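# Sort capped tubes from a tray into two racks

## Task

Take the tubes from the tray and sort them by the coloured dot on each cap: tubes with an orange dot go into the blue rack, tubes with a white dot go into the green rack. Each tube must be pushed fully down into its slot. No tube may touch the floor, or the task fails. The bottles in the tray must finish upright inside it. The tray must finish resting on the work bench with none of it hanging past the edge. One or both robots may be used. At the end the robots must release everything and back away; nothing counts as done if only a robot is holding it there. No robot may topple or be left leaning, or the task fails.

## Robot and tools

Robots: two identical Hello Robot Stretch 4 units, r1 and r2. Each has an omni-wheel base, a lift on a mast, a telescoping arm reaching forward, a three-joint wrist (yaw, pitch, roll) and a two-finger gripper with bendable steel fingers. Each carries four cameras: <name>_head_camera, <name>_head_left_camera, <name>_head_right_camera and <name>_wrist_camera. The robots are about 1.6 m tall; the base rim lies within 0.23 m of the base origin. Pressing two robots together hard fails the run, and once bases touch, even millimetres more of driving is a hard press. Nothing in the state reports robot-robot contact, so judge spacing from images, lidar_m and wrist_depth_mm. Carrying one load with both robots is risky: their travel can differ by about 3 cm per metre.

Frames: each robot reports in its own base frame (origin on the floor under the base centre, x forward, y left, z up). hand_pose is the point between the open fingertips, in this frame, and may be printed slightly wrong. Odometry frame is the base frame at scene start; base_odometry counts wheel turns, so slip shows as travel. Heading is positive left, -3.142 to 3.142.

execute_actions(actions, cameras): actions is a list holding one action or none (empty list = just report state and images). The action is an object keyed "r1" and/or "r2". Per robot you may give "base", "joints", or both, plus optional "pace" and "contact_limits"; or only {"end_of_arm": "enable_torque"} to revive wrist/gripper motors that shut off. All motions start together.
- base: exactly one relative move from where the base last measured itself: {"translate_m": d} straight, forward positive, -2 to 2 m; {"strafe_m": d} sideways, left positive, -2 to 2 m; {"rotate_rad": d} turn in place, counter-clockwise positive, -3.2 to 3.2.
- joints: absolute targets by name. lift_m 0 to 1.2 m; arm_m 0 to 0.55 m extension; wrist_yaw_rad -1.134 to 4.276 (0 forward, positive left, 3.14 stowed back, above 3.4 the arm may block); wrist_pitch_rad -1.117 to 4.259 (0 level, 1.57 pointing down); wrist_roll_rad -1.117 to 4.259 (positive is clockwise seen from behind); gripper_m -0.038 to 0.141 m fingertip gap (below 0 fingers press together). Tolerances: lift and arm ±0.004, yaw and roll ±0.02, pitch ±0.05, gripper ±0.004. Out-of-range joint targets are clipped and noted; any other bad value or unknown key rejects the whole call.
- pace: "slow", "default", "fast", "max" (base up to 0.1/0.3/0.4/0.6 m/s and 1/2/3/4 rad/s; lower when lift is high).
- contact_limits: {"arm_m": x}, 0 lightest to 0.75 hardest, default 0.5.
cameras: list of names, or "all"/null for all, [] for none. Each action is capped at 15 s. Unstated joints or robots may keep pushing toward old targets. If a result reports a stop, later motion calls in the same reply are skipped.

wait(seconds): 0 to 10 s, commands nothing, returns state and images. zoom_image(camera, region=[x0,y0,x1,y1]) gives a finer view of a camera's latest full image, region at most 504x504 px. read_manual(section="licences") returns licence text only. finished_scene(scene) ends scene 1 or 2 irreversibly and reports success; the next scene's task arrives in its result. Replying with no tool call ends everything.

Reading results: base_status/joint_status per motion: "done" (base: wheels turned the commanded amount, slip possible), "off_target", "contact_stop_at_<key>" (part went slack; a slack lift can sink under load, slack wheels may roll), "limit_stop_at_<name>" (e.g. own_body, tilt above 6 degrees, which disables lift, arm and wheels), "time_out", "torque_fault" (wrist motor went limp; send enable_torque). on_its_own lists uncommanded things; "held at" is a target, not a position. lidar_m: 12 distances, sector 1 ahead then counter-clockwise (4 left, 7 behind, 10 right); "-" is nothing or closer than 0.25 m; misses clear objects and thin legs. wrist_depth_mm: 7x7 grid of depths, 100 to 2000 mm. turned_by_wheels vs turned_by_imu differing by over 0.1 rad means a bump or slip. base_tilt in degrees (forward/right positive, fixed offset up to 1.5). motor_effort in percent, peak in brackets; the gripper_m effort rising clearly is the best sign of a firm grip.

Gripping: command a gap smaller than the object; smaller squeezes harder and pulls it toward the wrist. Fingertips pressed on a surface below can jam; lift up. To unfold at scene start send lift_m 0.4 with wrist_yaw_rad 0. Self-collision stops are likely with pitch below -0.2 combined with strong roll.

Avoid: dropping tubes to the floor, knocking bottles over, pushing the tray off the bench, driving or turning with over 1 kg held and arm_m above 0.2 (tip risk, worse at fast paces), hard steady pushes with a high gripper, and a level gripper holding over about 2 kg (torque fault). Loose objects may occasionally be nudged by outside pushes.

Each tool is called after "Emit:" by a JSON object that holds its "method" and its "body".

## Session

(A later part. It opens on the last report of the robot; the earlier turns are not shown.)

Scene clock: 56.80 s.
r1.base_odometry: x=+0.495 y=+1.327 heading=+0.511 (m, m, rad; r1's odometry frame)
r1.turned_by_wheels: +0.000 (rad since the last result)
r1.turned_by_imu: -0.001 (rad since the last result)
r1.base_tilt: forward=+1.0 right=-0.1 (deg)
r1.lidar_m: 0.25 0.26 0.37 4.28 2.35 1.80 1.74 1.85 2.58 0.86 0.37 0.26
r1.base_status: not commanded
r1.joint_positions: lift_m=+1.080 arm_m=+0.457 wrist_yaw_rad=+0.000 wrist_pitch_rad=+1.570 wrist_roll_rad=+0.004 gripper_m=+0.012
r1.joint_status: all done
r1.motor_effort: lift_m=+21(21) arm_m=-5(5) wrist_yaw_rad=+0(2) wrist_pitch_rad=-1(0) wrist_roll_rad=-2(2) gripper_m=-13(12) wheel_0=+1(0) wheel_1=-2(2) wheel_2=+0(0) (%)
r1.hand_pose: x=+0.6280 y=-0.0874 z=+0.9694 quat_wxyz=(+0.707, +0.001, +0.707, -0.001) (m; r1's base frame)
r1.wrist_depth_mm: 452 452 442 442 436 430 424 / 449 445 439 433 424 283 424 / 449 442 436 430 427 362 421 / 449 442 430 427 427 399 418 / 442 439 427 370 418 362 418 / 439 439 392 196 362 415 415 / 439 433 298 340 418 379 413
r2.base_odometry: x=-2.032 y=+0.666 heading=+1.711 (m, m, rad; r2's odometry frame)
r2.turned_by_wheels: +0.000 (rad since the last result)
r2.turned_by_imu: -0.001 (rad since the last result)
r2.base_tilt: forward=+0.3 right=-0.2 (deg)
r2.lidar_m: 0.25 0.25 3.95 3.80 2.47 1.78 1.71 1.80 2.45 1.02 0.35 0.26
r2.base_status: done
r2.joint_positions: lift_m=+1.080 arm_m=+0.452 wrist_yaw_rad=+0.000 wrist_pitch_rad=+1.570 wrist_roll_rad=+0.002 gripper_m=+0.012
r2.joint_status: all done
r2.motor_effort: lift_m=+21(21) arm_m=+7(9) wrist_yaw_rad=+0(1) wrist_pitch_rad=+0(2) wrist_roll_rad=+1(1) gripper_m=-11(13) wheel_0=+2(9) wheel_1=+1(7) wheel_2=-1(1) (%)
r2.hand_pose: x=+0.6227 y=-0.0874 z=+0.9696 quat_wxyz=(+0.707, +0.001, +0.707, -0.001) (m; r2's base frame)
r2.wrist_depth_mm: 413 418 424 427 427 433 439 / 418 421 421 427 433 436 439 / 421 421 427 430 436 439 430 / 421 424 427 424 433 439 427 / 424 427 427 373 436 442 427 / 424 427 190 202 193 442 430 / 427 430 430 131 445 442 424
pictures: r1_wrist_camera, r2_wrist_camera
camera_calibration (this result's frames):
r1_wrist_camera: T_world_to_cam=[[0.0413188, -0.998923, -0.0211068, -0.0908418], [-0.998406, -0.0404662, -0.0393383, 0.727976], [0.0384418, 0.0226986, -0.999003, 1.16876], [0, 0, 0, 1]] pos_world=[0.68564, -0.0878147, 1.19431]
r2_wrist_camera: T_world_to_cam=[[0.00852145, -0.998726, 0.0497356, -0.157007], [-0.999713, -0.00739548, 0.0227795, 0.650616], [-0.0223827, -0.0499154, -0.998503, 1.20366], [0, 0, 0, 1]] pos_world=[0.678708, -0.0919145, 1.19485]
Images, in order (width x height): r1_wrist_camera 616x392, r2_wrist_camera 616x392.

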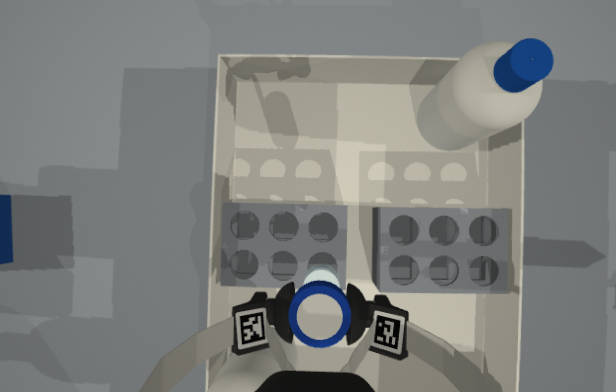

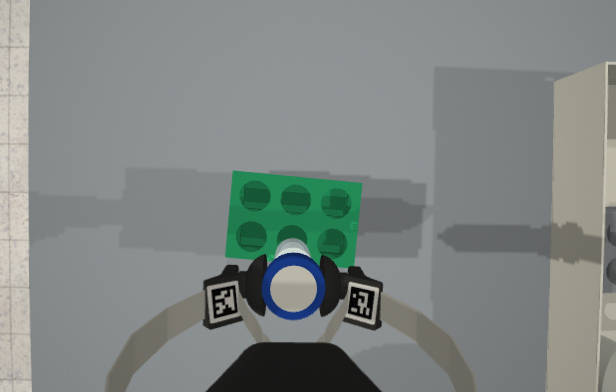

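Emit:
{"method": "zoom_image", "body": {"camera": "r2_wrist_camera", "region": [200, 160, 400, 330]}}

Region (200, 160, 400, 330) of r2_wrist_camera's 616x392 image, scaled by 2.520; it fills the top 428 rows of this view, and the rest is white.

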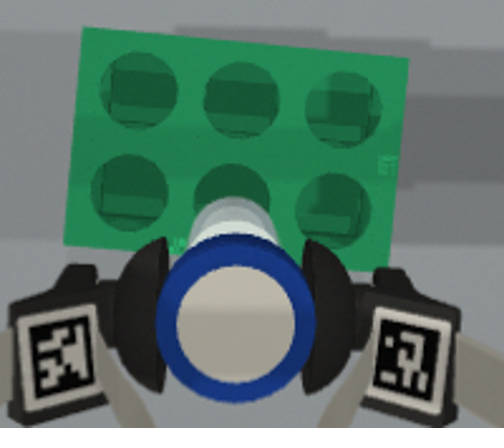

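Emit:
{"method": "execute_actions", "body": {"actions": [{"r1": {"base": {"strafe_m": -0.32}, "joints": {"arm_m": 0.431}, "pace": "default"}, "r2": {"joints": {"lift_m": 1.01}, "pace": "default"}}], "cameras": ["r1_wrist_camera", "r2_wrist_camera"]}}

Scene clock: 64.60 s.
r1.base_odometry: x=+0.652 y=+1.048 heading=+0.511 (m, m, rad; r1's odometry frame)
r1.turned_by_wheels: +0.000 (rad since the last result)
r1.turned_by_imu: -0.001 (rad since the last result)
r1.base_tilt: forward=+1.0 right=-0.2 (deg)
r1.lidar_m: 0.25 0.26 0.37 4.60 2.39 1.80 1.75 1.86 2.62 4.15 0.33 0.25
r1.base_status: done
r1.joint_positions: lift_m=+1.080 arm_m=+0.432 wrist_yaw_rad=+0.000 wrist_pitch_rad=+1.570 wrist_roll_rad=+0.004 gripper_m=+0.012
r1.joint_status: all done
r1.motor_effort: lift_m=+21(21) arm_m=-6(4) wrist_yaw_rad=-1(0) wrist_pitch_rad=-1(1) wrist_roll_rad=-1(1) gripper_m=-7(9) wheel_0=+0(10) wheel_1=-1(14) wheel_2=+0(1) (%)
r1.hand_pose: x=+0.6030 y=-0.0874 z=+0.9695 quat_wxyz=(+0.707, +0.001, +0.707, -0.001) (m; r1's base frame)
r1.wrist_depth_mm: 452 304 442 439 433 433 427 / 449 306 433 439 430 427 424 / 449 439 433 436 430 424 421 / 397 407 436 433 427 424 421 / 415 410 433 427 427 364 258 / 436 436 407 196 364 415 415 / 436 430 410 424 418 415 410
r2.base_odometry: x=-2.032 y=+0.666 heading=+1.711 (m, m, rad; r2's odometry frame)
r2.turned_by_wheels: +0.000 (rad since the last result)
r2.turned_by_imu: +0.000 (rad since the last result)
r2.base_tilt: forward=+0.2 right=-0.2 (deg)
r2.lidar_m: 0.25 0.25 3.96 3.80 2.52 1.80 1.73 1.80 2.49 1.05 0.37 0.25
r2.base_status: not commanded
r2.joint_positions: lift_m=+1.010 arm_m=+0.452 wrist_yaw_rad=+0.000 wrist_pitch_rad=+1.570 wrist_roll_rad=+0.002 gripper_m=+0.012
r2.joint_status: all done
r2.motor_effort: lift_m=+17(16) arm_m=+8(8) wrist_yaw_rad=+0(1) wrist_pitch_rad=-1(1) wrist_roll_rad=+1(1) gripper_m=-12(12) wheel_0=+1(1) wheel_1=+1(1) wheel_2=-1(0) (%)
r2.hand_pose: x=+0.6227 y=-0.0874 z=+0.8999 quat_wxyz=(+0.707, +0.001, +0.707, -0.001) (m; r2's base frame)
r2.wrist_depth_mm: 347 349 355 357 359 364 366 / 351 353 357 359 362 364 368 / 353 351 357 362 366 368 368 / 353 353 355 355 366 368 373 / 355 357 355 303 370 373 375 / 355 359 191 202 193 373 377 / 359 359 366 131 373 375 377
pictures: r1_wrist_camera, r2_wrist_camera
camera_calibration (this result's frames):
r1_wrist_camera: T_world_to_cam=[[0.0413058, -0.998924, -0.0211079, -0.089799], [-0.998408, -0.0404538, -0.0393106, 0.702972], [0.0384143, 0.0226981, -0.999004, 1.16974], [0, 0, 0, 1]] pos_world=[0.660626, -0.0878154, 1.19432]
r2_wrist_camera: T_world_to_cam=[[0.00852141, -0.998726, 0.0497356, -0.153543], [-0.999713, -0.00739544, 0.0227794, 0.652207], [-0.0223826, -0.0499154, -0.998503, 1.1341], [0, 0, 0, 1]] pos_world=[0.678712, -0.0919145, 1.12518]
Images, in order (width x height): r1_wrist_camera 616x392, r2_wrist_camera 616x392.

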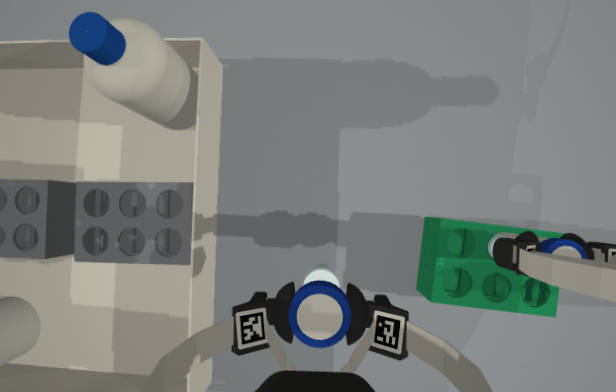

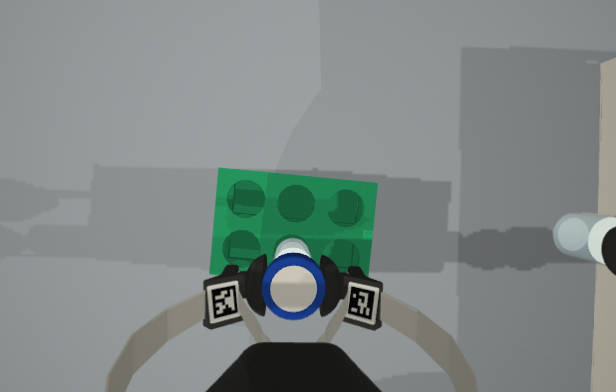

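Emit:
{"method": "execute_actions", "body": {"actions": [{"r1": {"joints": {"arm_m": 0.41}, "pace": "default"}, "r2": {"joints": {"lift_m": 0.976}, "pace": "default"}}], "cameras": ["r1_wrist_camera", "r2_wrist_camera"]}}

Scene clock: 68.07 s.
r1.base_odometry: x=+0.652 y=+1.048 heading=+0.511 (m, m, rad; r1's odometry frame)
r1.turned_by_wheels: +0.000 (rad since the last result)
r1.turned_by_imu: -0.001 (rad since the last result)
r1.base_tilt: forward=+1.0 right=-0.2 (deg)
r1.lidar_m: 0.25 0.25 0.35 4.61 2.40 1.81 1.76 1.88 2.61 4.15 0.33 0.25
r1.base_status: not commanded
r1.joint_positions: lift_m=+1.080 arm_m=+0.411 wrist_yaw_rad=+0.000 wrist_pitch_rad=+1.570 wrist_roll_rad=+0.004 gripper_m=+0.012
r1.joint_status: all done
r1.motor_effort: lift_m=+21(21) arm_m=-5(6) wrist_yaw_rad=+0(0) wrist_pitch_rad=+0(0) wrist_roll_rad=-2(2) gripper_m=-15(9) wheel_0=+0(0) wheel_1=-2(2) wheel_2=+0(0) (%)
r1.hand_pose: x=+0.5820 y=-0.0874 z=+0.9695 quat_wxyz=(+0.707, +0.001, +0.707, -0.001) (m; r1's base frame)
r1.wrist_depth_mm: 415 298 442 439 436 433 421 / 452 368 433 436 436 427 424 / 445 439 436 439 430 424 424 / 394 404 436 433 430 421 415 / 442 433 436 430 424 366 362 / 439 436 410 197 424 418 415 / 418 410 427 427 421 413 413
r2.base_odometry: x=-2.032 y=+0.666 heading=+1.711 (m, m, rad; r2's odometry frame)
r2.turned_by_wheels: +0.000 (rad since the last result)
r2.turned_by_imu: +0.000 (rad since the last result)
r2.base_tilt: forward=+0.2 right=-0.2 (deg)
r2.lidar_m: 0.25 0.26 3.96 3.79 2.49 1.79 1.72 1.78 2.50 1.05 0.36 0.25
r2.base_status: not commanded
r2.joint_positions: lift_m=+0.976 arm_m=+0.452 wrist_yaw_rad=+0.000 wrist_pitch_rad=+1.570 wrist_roll_rad=+0.002 gripper_m=+0.012
r2.joint_status: all done
r2.motor_effort: lift_m=+16(18) arm_m=+8(8) wrist_yaw_rad=+1(1) wrist_pitch_rad=+0(0) wrist_roll_rad=+1(1) gripper_m=-11(13) wheel_0=+2(1) wheel_1=+1(1) wheel_2=-1(1) (%)
r2.hand_pose: x=+0.6227 y=-0.0874 z=+0.8659 quat_wxyz=(+0.707, +0.001, +0.707, -0.001) (m; r2's base frame)
r2.wrist_depth_mm: 315 319 320 324 329 329 330 / 317 320 324 325 329 332 334 / 317 320 324 329 329 332 336 / 322 322 320 324 330 336 336 / 322 324 298 268 332 336 342 / 324 325 191 202 193 338 340 / 325 329 330 131 336 338 342
pictures: r1_wrist_camera, r2_wrist_camera
camera_calibration (this result's frames):
r1_wrist_camera: T_world_to_cam=[[0.0413015, -0.998924, -0.0211079, -0.0889295], [-0.998408, -0.0404495, -0.039311, 0.682015], [0.0384149, 0.0226979, -0.999004, 1.17055], [0, 0, 0, 1]] pos_world=[0.639636, -0.0878156, 1.19432]
r2_wrist_camera: T_world_to_cam=[[0.00852142, -0.998726, 0.0497356, -0.151853], [-0.999713, -0.00739545, 0.0227794, 0.652982], [-0.0223826, -0.0499154, -0.998503, 1.10018], [0, 0, 0, 1]] pos_world=[0.678714, -0.0919145, 1.09121]
Images, in order (width x height): r1_wrist_camera 616x392, r2_wrist_camera 616x392.

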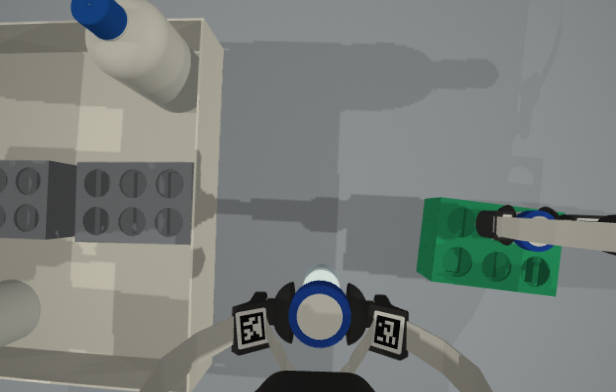

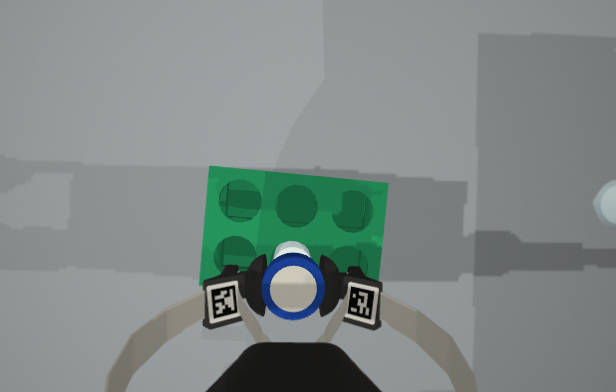

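Emit:
{"method": "execute_actions", "body": {"actions": [{"r2": {"joints": {"gripper_m": 0.06}, "pace": "default"}}], "cameras": ["r1_wrist_camera", "r2_wrist_camera"]}}

Scene clock: 69.97 s.
r1.base_odometry: x=+0.652 y=+1.048 heading=+0.511 (m, m, rad; r1's odometry frame)
r1.turned_by_wheels: +0.000 (rad since the last result)
r1.turned_by_imu: +0.000 (rad since the last result)
r1.base_tilt: forward=+1.0 right=-0.1 (deg)
r1.lidar_m: 0.25 0.25 0.36 4.60 2.37 1.81 1.74 1.85 2.60 4.16 0.33 0.25
r1.base_status: not commanded
r1.joint_positions: lift_m=+1.080 arm_m=+0.411 wrist_yaw_rad=+0.000 wrist_pitch_rad=+1.570 wrist_roll_rad=+0.004 gripper_m=+0.012
r1.joint_status: not commanded
r1.motor_effort: lift_m=+21(21) arm_m=-5(5) wrist_yaw_rad=-2(2) wrist_pitch_rad=+0(1) wrist_roll_rad=-1(1) gripper_m=-9(11) wheel_0=+0(0) wheel_1=-1(1) wheel_2=+0(0) (%)
r1.hand_pose: x=+0.5820 y=-0.0874 z=+0.9695 quat_wxyz=(+0.707, +0.001, +0.707, -0.001) (m; r1's base frame)
r1.wrist_depth_mm: 413 298 442 436 436 433 427 / 445 366 430 439 430 427 424 / 445 442 436 436 430 421 421 / 397 410 436 433 427 421 418 / 439 436 436 430 424 364 359 / 436 436 404 197 421 415 415 / 415 413 430 424 415 415 413
r2.base_odometry: x=-2.032 y=+0.666 heading=+1.711 (m, m, rad; r2's odometry frame)
r2.turned_by_wheels: +0.000 (rad since the last result)
r2.turned_by_imu: +0.000 (rad since the last result)
r2.base_tilt: forward=+0.2 right=-0.2 (deg)
r2.lidar_m: 0.25 0.27 3.95 3.82 2.48 1.81 1.71 1.81 2.48 1.04 0.35 0.26
r2.base_status: not commanded
r2.joint_positions: lift_m=+0.976 arm_m=+0.452 wrist_yaw_rad=+0.000 wrist_pitch_rad=+1.570 wrist_roll_rad=+0.002 gripper_m=+0.060
r2.joint_status: all done
r2.motor_effort: lift_m=+16(16) arm_m=+8(7) wrist_yaw_rad=+1(1) wrist_pitch_rad=-1(0) wrist_roll_rad=+1(1) gripper_m=-3(9) wheel_0=+1(2) wheel_1=+1(1) wheel_2=+0(1) (%)
r2.hand_pose: x=+0.6227 y=-0.0874 z=+0.8659 quat_wxyz=(+0.707, +0.001, +0.707, -0.001) (m; r2's base frame)
r2.wrist_depth_mm: 315 319 322 325 325 329 334 / 317 319 324 325 325 334 334 / 319 322 324 327 329 332 336 / 320 324 320 324 330 334 338 / 320 325 270 270 332 336 340 / 324 325 199 210 200 338 342 / 324 327 329 131 336 340 342
pictures: r1_wrist_camera, r2_wrist_camera
camera_calibration (this result's frames):
r1_wrist_camera: T_world_to_cam=[[0.0413017, -0.998924, -0.0211079, -0.0889295], [-0.998408, -0.0404497, -0.039311, 0.682015], [0.0384149, 0.0226979, -0.999004, 1.17055], [0, 0, 0, 1]] pos_world=[0.639636, -0.0878156, 1.19432]
r2_wrist_camera: T_world_to_cam=[[0.00852112, -0.998726, 0.0497356, -0.151853], [-0.999713, -0.00739516, 0.0227793, 0.652983], [-0.0223825, -0.0499154, -0.998503, 1.10018], [0, 0, 0, 1]] pos_world=[0.678714, -0.0919145, 1.09121]
Images, in order (width x height): r1_wrist_camera 616x392, r2_wrist_camera 616x392.

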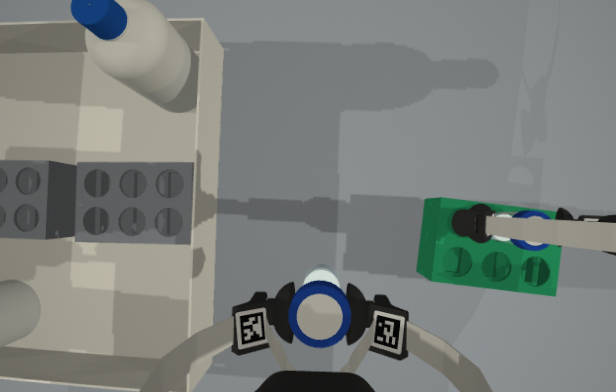

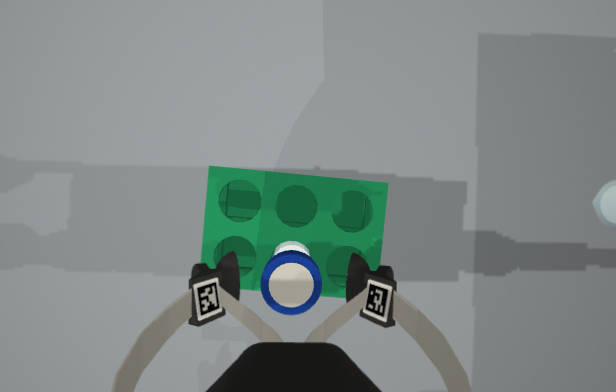

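Emit:
{"method": "execute_actions", "body": {"actions": [{"r1": {"base": {"strafe_m": -0.178}, "pace": "slow"}, "r2": {"joints": {"lift_m": 1.06, "arm_m": 0.0}, "pace": "fast"}}], "cameras": ["r1_wrist_camera", "r2_head_camera"]}}

Scene clock: 74.03 s.
r1.base_odometry: x=+0.739 y=+0.893 heading=+0.511 (m, m, rad; r1's odometry frame)
r1.turned_by_wheels: +0.000 (rad since the last result)
r1.turned_by_imu: +0.000 (rad since the last result)
r1.base_tilt: forward=+1.0 right=-0.1 (deg)
r1.lidar_m: 0.25 0.25 0.36 1.12 2.40 1.82 1.77 1.88 2.62 3.97 0.32 0.25
r1.base_status: done
r1.joint_positions: lift_m=+1.080 arm_m=+0.411 wrist_yaw_rad=+0.000 wrist_pitch_rad=+1.570 wrist_roll_rad=+0.004 gripper_m=+0.012
r1.joint_status: not commanded
r1.motor_effort: lift_m=+21(21) arm_m=-6(5) wrist_yaw_rad=-1(0) wrist_pitch_rad=-2(0) wrist_roll_rad=-1(2) gripper_m=-13(10) wheel_0=+4(7) wheel_1=-4(9) wheel_2=+0(0) (%)
r1.hand_pose: x=+0.5820 y=-0.0874 z=+0.9695 quat_wxyz=(+0.707, +0.001, +0.707, -0.001) (m; r1's base frame)
r1.wrist_depth_mm: 436 452 442 436 436 430 427 / 399 449 439 442 436 427 424 / 427 445 436 436 430 424 421 / 407 439 433 430 424 424 418 / 413 442 436 370 424 421 418 / 421 436 430 197 366 421 415 / 421 436 424 421 421 418 415
r2.base_odometry: x=-2.032 y=+0.666 heading=+1.711 (m, m, rad; r2's odometry frame)
r2.turned_by_wheels: +0.000 (rad since the last result)
r2.turned_by_imu: +0.000 (rad since the last result)
r2.base_tilt: forward=+0.2 right=-0.2 (deg)
r2.lidar_m: 0.25 0.26 3.98 3.77 2.49 1.82 1.73 1.81 2.48 1.03 0.37 0.28
r2.base_status: not commanded
r2.joint_positions: lift_m=+1.060 arm_m=+0.003 wrist_yaw_rad=+0.000 wrist_pitch_rad=+1.570 wrist_roll_rad=+0.002 gripper_m=+0.060
r2.joint_status: all done
joint sent to its limit — the command would take r2.arm_m past its lower limit, so that joint was sent only as far as its limit.
r2.motor_effort: lift_m=+21(23) arm_m=-8(9) wrist_yaw_rad=+3(0) wrist_pitch_rad=-2(2) wrist_roll_rad=+0(1) gripper_m=-2(1) wheel_0=+2(2) wheel_1=+1(1) wheel_2=-1(0) (%)
r2.hand_pose: x=+0.1738 y=-0.0874 z=+0.9496 quat_wxyz=(+0.707, +0.001, +0.707, -0.001) (m; r2's base frame)
r2.wrist_depth_mm: 397 402 404 407 415 418 418 / 402 402 407 410 410 418 424 / 402 407 410 410 413 418 421 / 1160 1138 1138 1160 1182 1182 1205 / 1138 1138 946 960 1182 1182 1205 / 1138 1138 199 960 198 1205 1205 / 1160 1138 1160 131 1205 1182 1205
pictures: r1_wrist_camera, r2_head_camera
camera_calibration (this result's frames):
r1_wrist_camera: T_world_to_cam=[[0.0413017, -0.998924, -0.0211079, -0.0889292], [-0.998408, -0.0404497, -0.039311, 0.682006], [0.0384149, 0.0226979, -0.999004, 1.17055], [0, 0, 0, 1]] pos_world=[0.639627, -0.0878156, 1.19432]
Images, in order (width x height): r1_wrist_camera 616x392, r2_head_camera 420x560.

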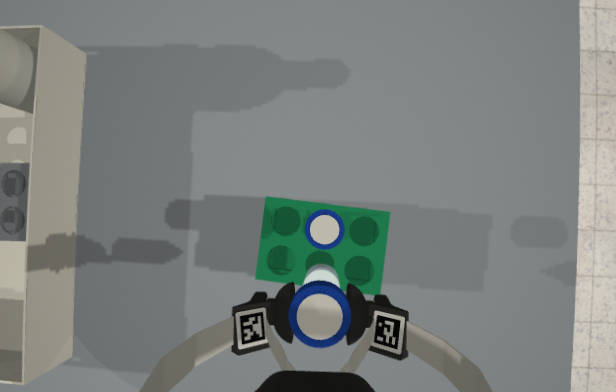

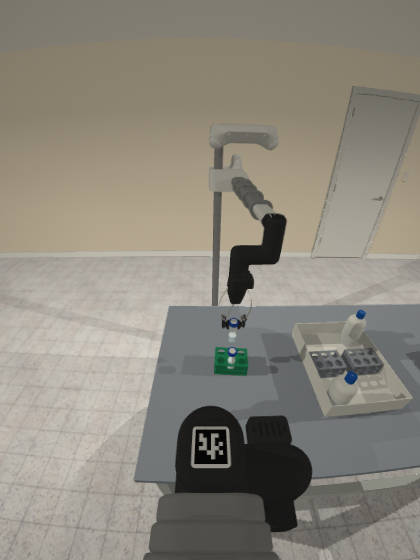

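Emit:
{"method": "zoom_image", "body": {"camera": "r1_wrist_camera", "region": [230, 180, 420, 360]}}

Region (230, 180, 420, 360) of r1_wrist_camera's 616x392 image, scaled by 2.653; it fills the top 477 rows of this view, and the rest is white.

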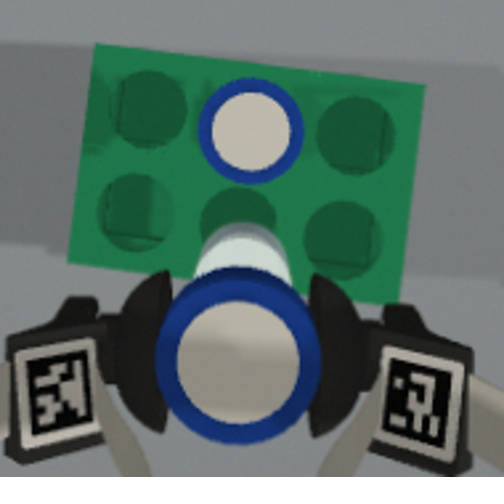

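Emit:
{"method": "execute_actions", "body": {"actions": [{"r1": {"base": {"strafe_m": 0.003}, "joints": {"lift_m": 1.01}, "pace": "default"}, "r2": {"base": {"translate_m": -0.2}, "pace": "default"}}], "cameras": ["r1_wrist_camera", "r2_head_camera"]}}

Scene clock: 78.40 s.
r1.base_odometry: x=+0.737 y=+0.896 heading=+0.511 (m, m, rad; r1's odometry frame)
r1.turned_by_wheels: +0.000 (rad since the last result)
r1.turned_by_imu: -0.001 (rad since the last result)
r1.base_tilt: forward=+1.0 right=-0.1 (deg)
r1.lidar_m: 0.25 0.25 0.35 1.11 2.40 1.83 1.76 1.86 2.65 3.99 0.31 0.25
r1.base_status: done
r1.joint_positions: lift_m=+1.010 arm_m=+0.411 wrist_yaw_rad=+0.000 wrist_pitch_rad=+1.570 wrist_roll_rad=+0.004 gripper_m=+0.012
r1.joint_status: all done
r1.motor_effort: lift_m=+14(20) arm_m=-5(5) wrist_yaw_rad=-2(2) wrist_pitch_rad=-1(0) wrist_roll_rad=-1(1) gripper_m=-12(9) wheel_0=+0(3) wheel_1=+0(5) wheel_2=+0(1) (%)
r1.hand_pose: x=+0.5820 y=-0.0874 z=+0.9000 quat_wxyz=(+0.707, +0.001, +0.707, -0.001) (m; r1's base frame)
r1.wrist_depth_mm: 382 377 373 368 366 364 357 / 375 375 370 368 364 359 355 / 375 375 368 364 362 353 353 / 373 373 366 362 359 355 353 / 370 368 366 300 353 353 351 / 368 366 364 197 296 351 347 / 368 364 359 355 351 349 345
r2.base_odometry: x=-2.004 y=+0.468 heading=+1.711 (m, m, rad; r2's odometry frame)
r2.turned_by_wheels: +0.000 (rad since the last result)
r2.turned_by_imu: +0.001 (rad since the last result)
r2.base_tilt: forward=+0.2 right=-0.2 (deg)
r2.lidar_m: 0.43 0.46 3.95 3.82 2.16 1.60 1.51 1.59 2.20 4.93 0.64 0.45
r2.base_status: done
r2.joint_positions: lift_m=+1.060 arm_m=+0.003 wrist_yaw_rad=+0.000 wrist_pitch_rad=+1.570 wrist_roll_rad=+0.002 gripper_m=+0.060
r2.joint_status: not commanded
r2.motor_effort: lift_m=+21(21) arm_m=-8(8) wrist_yaw_rad=+1(2) wrist_pitch_rad=-2(2) wrist_roll_rad=+1(1) gripper_m=-2(2) wheel_0=-2(5) wheel_1=-1(2) wheel_2=+0(9) (%)
r2.hand_pose: x=+0.1738 y=-0.0874 z=+0.9496 quat_wxyz=(+0.707, +0.001, +0.707, -0.001) (m; r2's base frame)
r2.wrist_depth_mm: 1118 1138 1138 1160 1160 1160 1182 / 1118 1138 1138 1138 1160 1205 1160 / 1138 1118 1160 1138 1160 1182 1182 / 1138 1160 1160 1160 1160 1205 1182 / 1138 1138 946 960 1160 1182 1182 / 1138 1160 199 976 200 1205 1205 / 1160 1160 1160 131 1182 1205 1229
pictures: r1_wrist_camera, r2_head_camera
camera_calibration (this result's frames):
r1_wrist_camera: T_world_to_cam=[[0.0413018, -0.998924, -0.0211079, -0.0903954], [-0.998408, -0.0404498, -0.0393115, 0.679273], [0.0384154, 0.0226979, -0.999004, 1.10116], [0, 0, 0, 1]] pos_world=[0.639623, -0.0878156, 1.12485]
Images, in order (width x height): r1_wrist_camera 616x392, r2_head_camera 420x560.

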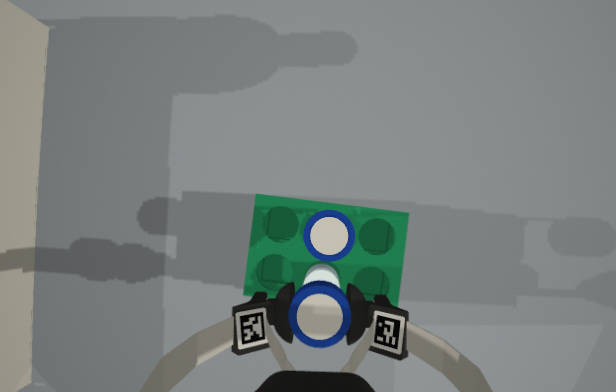

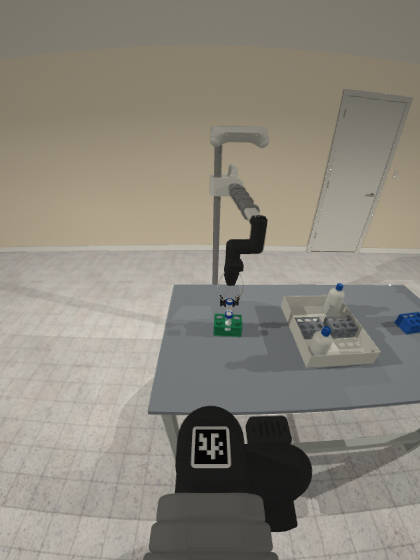

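Emit:
{"method": "execute_actions", "body": {"actions": [{"r1": {"joints": {"lift_m": 0.976}, "pace": "default"}}], "cameras": ["r1_wrist_camera"]}}

Scene clock: 79.83 s.
r1.base_odometry: x=+0.737 y=+0.896 heading=+0.511 (m, m, rad; r1's odometry frame)
r1.turned_by_wheels: +0.000 (rad since the last result)
r1.turned_by_imu: +0.000 (rad since the last result)
r1.base_tilt: forward=+0.9 right=-0.1 (deg)
r1.lidar_m: 0.25 0.25 0.35 1.12 2.39 1.81 1.76 1.86 2.63 3.98 0.31 0.25
r1.base_status: not commanded
r1.joint_positions: lift_m=+0.976 arm_m=+0.411 wrist_yaw_rad=+0.000 wrist_pitch_rad=+1.570 wrist_roll_rad=+0.004 gripper_m=+0.012
r1.joint_status: all done
r1.motor_effort: lift_m=+14(12) arm_m=-5(5) wrist_yaw_rad=+0(1) wrist_pitch_rad=+0(1) wrist_roll_rad=-2(2) gripper_m=-14(10) wheel_0=+0(0) wheel_1=+0(0) wheel_2=+0(0) (%)
r1.hand_pose: x=+0.5820 y=-0.0874 z=+0.8660 quat_wxyz=(+0.707, +0.001, +0.707, -0.001) (m; r1's base frame)
r1.wrist_depth_mm: 347 342 338 336 329 327 322 / 343 340 336 332 329 325 322 / 340 336 332 332 327 324 322 / 340 334 330 327 324 320 319 / 336 334 330 266 293 320 317 / 334 332 329 196 263 319 314 / 334 329 325 322 319 314 314
r2.base_odometry: x=-2.004 y=+0.468 heading=+1.711 (m, m, rad; r2's odometry frame)
r2.turned_by_wheels: +0.000 (rad since the last result)
r2.turned_by_imu: +0.000 (rad since the last result)
r2.base_tilt: forward=+0.2 right=-0.2 (deg)
r2.lidar_m: 0.44 0.47 3.95 3.80 2.13 1.57 1.52 1.60 2.16 4.92 0.66 0.46
r2.base_status: not commanded
r2.joint_positions: lift_m=+1.060 arm_m=+0.003 wrist_yaw_rad=+0.000 wrist_pitch_rad=+1.570 wrist_roll_rad=+0.002 gripper_m=+0.060
r2.joint_status: not commanded
r2.motor_effort: lift_m=+21(21) arm_m=-8(8) wrist_yaw_rad=+2(1) wrist_pitch_rad=-1(1) wrist_roll_rad=+1(1) gripper_m=-6(2) wheel_0=-2(1) wheel_1=-1(1) wheel_2=+0(0) (%)
r2.hand_pose: x=+0.1738 y=-0.0874 z=+0.9496 quat_wxyz=(+0.707, +0.001, +0.707, -0.001) (m; r2's base frame)
r2.wrist_depth_mm: 1118 1118 1138 1138 1160 1138 1160 / 1118 1138 1118 1160 1138 1160 1182 / 1138 1160 1138 1160 1160 1160 1205 / 1138 1138 1160 1182 1182 1160 1205 / 1138 1160 946 960 1205 1229 1205 / 1160 1160 200 960 198 1205 1229 / 1160 1160 1160 131 1182 1205 1255
pictures: r1_wrist_camera
camera_calibration (this result's frames):
r1_wrist_camera: T_world_to_cam=[[0.0413016, -0.998924, -0.0211077, -0.0911126], [-0.998408, -0.0404495, -0.0393154, 0.67794], [0.0384193, 0.0226979, -0.999004, 1.06721], [0, 0, 0, 1]] pos_world=[0.639622, -0.0878156, 1.09088]
Images, in order (width x height): r1_wrist_camera 616x392.

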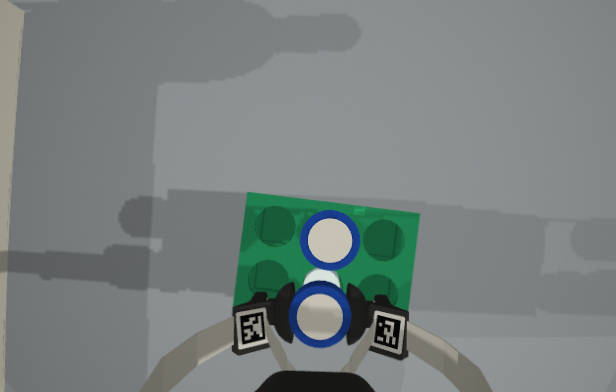

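Emit:
{"method": "execute_actions", "body": {"actions": [{"r1": {"joints": {"gripper_m": 0.06}, "pace": "default"}}], "cameras": ["r1_wrist_camera"]}}

Scene clock: 81.43 s.
r1.base_odometry: x=+0.737 y=+0.896 heading=+0.511 (m, m, rad; r1's odometry frame)
r1.turned_by_wheels: +0.000 (rad since the last result)
r1.turned_by_imu: +0.000 (rad since the last result)
r1.base_tilt: forward=+1.0 right=+0.0 (deg)
r1.lidar_m: 0.25 0.26 0.36 1.11 2.40 1.82 1.77 1.87 2.64 3.98 0.32 0.25
r1.base_status: not commanded
r1.joint_positions: lift_m=+0.976 arm_m=+0.411 wrist_yaw_rad=+0.000 wrist_pitch_rad=+1.570 wrist_roll_rad=+0.004 gripper_m=+0.060
r1.joint_status: all done
r1.motor_effort: lift_m=+14(14) arm_m=-5(6) wrist_yaw_rad=-1(0) wrist_pitch_rad=+0(2) wrist_roll_rad=-2(1) gripper_m=-4(11) wheel_0=+0(0) wheel_1=+0(0) wheel_2=+0(0) (%)
r1.hand_pose: x=+0.5820 y=-0.0874 z=+0.8660 quat_wxyz=(+0.707, +0.001, +0.707, -0.001) (m; r1's base frame)
r1.wrist_depth_mm: 343 340 338 334 330 325 322 / 343 340 336 332 329 325 322 / 340 338 334 330 327 322 320 / 340 334 330 327 325 320 319 / 338 334 329 266 294 319 319 / 336 332 267 204 263 319 315 / 334 330 325 322 320 315 314
r2.base_odometry: x=-2.004 y=+0.468 heading=+1.711 (m, m, rad; r2's odometry frame)
r2.turned_by_wheels: +0.000 (rad since the last result)
r2.turned_by_imu: +0.000 (rad since the last result)
r2.base_tilt: forward=+0.2 right=-0.2 (deg)
r2.lidar_m: 0.42 0.46 3.96 3.81 2.14 1.60 1.51 1.62 2.18 4.93 0.67 0.46
r2.base_status: not commanded
r2.joint_positions: lift_m=+1.060 arm_m=+0.003 wrist_yaw_rad=+0.000 wrist_pitch_rad=+1.570 wrist_roll_rad=+0.002 gripper_m=+0.060
r2.joint_status: not commanded
r2.motor_effort: lift_m=+21(21) arm_m=-8(8) wrist_yaw_rad=+1(0) wrist_pitch_rad=-1(1) wrist_roll_rad=+0(1) gripper_m=-4(6) wheel_0=-1(1) wheel_1=-1(1) wheel_2=+0(0) (%)
r2.hand_pose: x=+0.1738 y=-0.0874 z=+0.9496 quat_wxyz=(+0.707, +0.001, +0.707, -0.001) (m; r2's base frame)
r2.wrist_depth_mm: 1118 1118 1138 1138 1160 1182 1182 / 1118 1118 1118 1138 1160 1182 1182 / 1118 1138 1138 1160 1160 1182 1205 / 1138 1138 1138 1160 1160 1205 1205 / 1138 1160 946 960 1182 1205 1182 / 1118 1138 199 960 200 1182 1205 / 1138 1160 1182 131 1160 1229 1205
pictures: r1_wrist_camera
camera_calibration (this result's frames):
r1_wrist_camera: T_world_to_cam=[[0.041302, -0.998924, -0.0211077, -0.0911128], [-0.998408, -0.0404499, -0.0393154, 0.67794], [0.0384193, 0.0226979, -0.999004, 1.06721], [0, 0, 0, 1]] pos_world=[0.639622, -0.0878156, 1.09088]
Images, in order (width x height): r1_wrist_camera 616x392.

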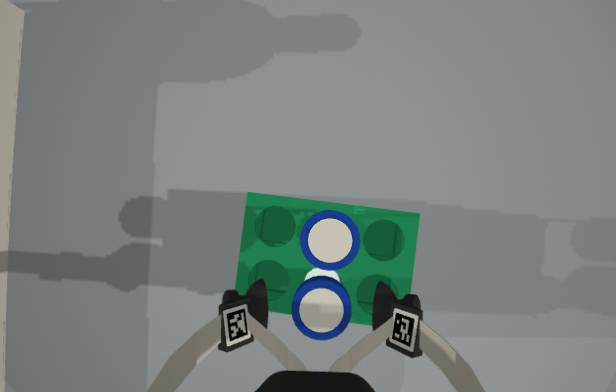

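Emit:
{"method": "execute_actions", "body": {"actions": [{"r1": {"base": {"translate_m": -0.2}, "joints": {"lift_m": 1.06, "arm_m": 0.01}, "pace": "fast"}}], "cameras": ["r1_head_camera", "r2_head_camera"]}}

Scene clock: 83.87 s.
r1.base_odometry: x=+0.563 y=+0.798 heading=+0.511 (m, m, rad; r1's odometry frame)
r1.turned_by_wheels: +0.000 (rad since the last result)
r1.turned_by_imu: -0.001 (rad since the last result)
r1.base_tilt: forward=+0.9 right=-0.1 (deg)
r1.lidar_m: 0.43 0.45 0.66 4.78 2.11 1.62 1.56 1.66 2.34 3.98 4.19 0.43
r1.base_status: done
r1.joint_positions: lift_m=+1.060 arm_m=+0.011 wrist_yaw_rad=+0.000 wrist_pitch_rad=+1.570 wrist_roll_rad=+0.004 gripper_m=+0.060
r1.joint_status: all done
r1.motor_effort: lift_m=+20(20) arm_m=-5(4) wrist_yaw_rad=+0(2) wrist_pitch_rad=-2(1) wrist_roll_rad=-1(1) gripper_m=-6(3) wheel_0=-1(10) wheel_1=-1(8) wheel_2=-2(12) (%)
r1.hand_pose: x=+0.1819 y=-0.0874 z=+0.9495 quat_wxyz=(+0.707, +0.002, +0.707, -0.002) (m; r1's base frame)
r1.wrist_depth_mm: 436 433 424 424 418 415 410 / 1229 1229 1205 1205 1182 1182 1160 / 1229 1229 1205 1182 1160 1182 1182 / 1229 1229 1182 1182 1182 1182 1160 / 1205 1205 1182 976 1182 1138 1138 / 1205 1205 976 960 960 1138 1160 / 1205 1182 1160 759 1182 1118 1138
r2.base_odometry: x=-2.004 y=+0.468 heading=+1.711 (m, m, rad; r2's odometry frame)
r2.turned_by_wheels: +0.000 (rad since the last result)
r2.turned_by_imu: +0.000 (rad since the last result)
r2.base_tilt: forward=+0.2 right=-0.1 (deg)
r2.lidar_m: 0.41 0.45 3.96 3.80 2.14 1.60 1.52 1.60 2.20 4.93 0.66 0.49
r2.base_status: not commanded
r2.joint_positions: lift_m=+1.060 arm_m=+0.003 wrist_yaw_rad=+0.000 wrist_pitch_rad=+1.570 wrist_roll_rad=+0.002 gripper_m=+0.060
r2.joint_status: not commanded
r2.motor_effort: lift_m=+21(20) arm_m=-8(8) wrist_yaw_rad=+2(1) wrist_pitch_rad=-1(2) wrist_roll_rad=+0(1) gripper_m=-1(1) wheel_0=-1(1) wheel_1=-1(1) wheel_2=+0(0) (%)
r2.hand_pose: x=+0.1738 y=-0.0874 z=+0.9496 quat_wxyz=(+0.707, +0.001, +0.707, -0.001) (m; r2's base frame)
r2.wrist_depth_mm: 1118 1138 1138 1138 1160 1182 1182 / 1138 1138 1138 1138 1160 1160 1182 / 1118 1138 1160 1138 1182 1160 1205 / 1138 1160 1138 1160 1182 1182 1182 / 1138 1138 946 960 1182 1205 1205 / 1138 1160 198 931 200 1205 1205 / 1160 1160 1160 131 1182 1205 1229
pictures: r1_head_camera, r2_head_camera
Images, in order (width x height): r1_head_camera 420x560, r2_head_camera 420x560.

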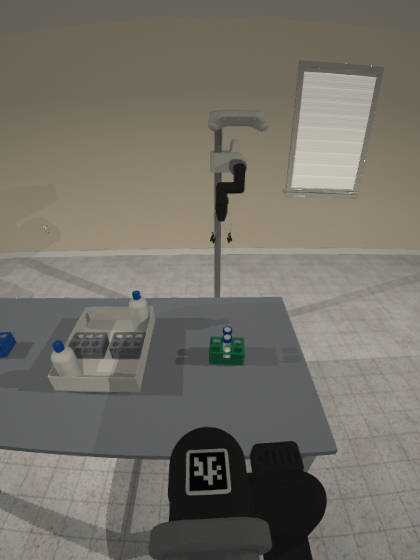

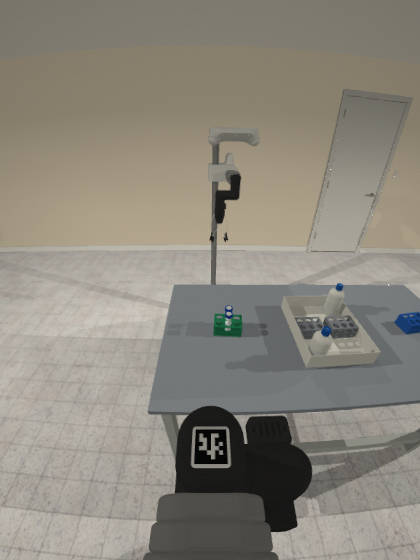

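Emit:
{"method": "zoom_image", "body": {"camera": "r1_head_camera", "region": [40, 280, 270, 410]}}

Region (40, 280, 270, 410) of r1_head_camera's 420x560 image, scaled by 2.191, with more detail than that image has; it fills the top 285 rows of this view, and the rest is white.

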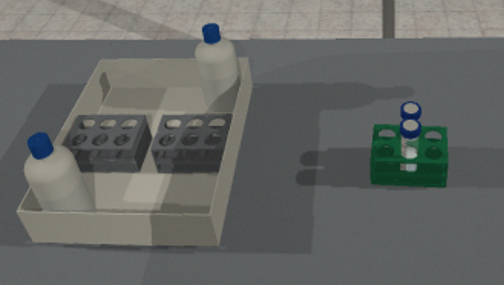

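Emit:
{"method": "finished_scene", "body": {"scene": 1}}

The scene is finished: the task was done.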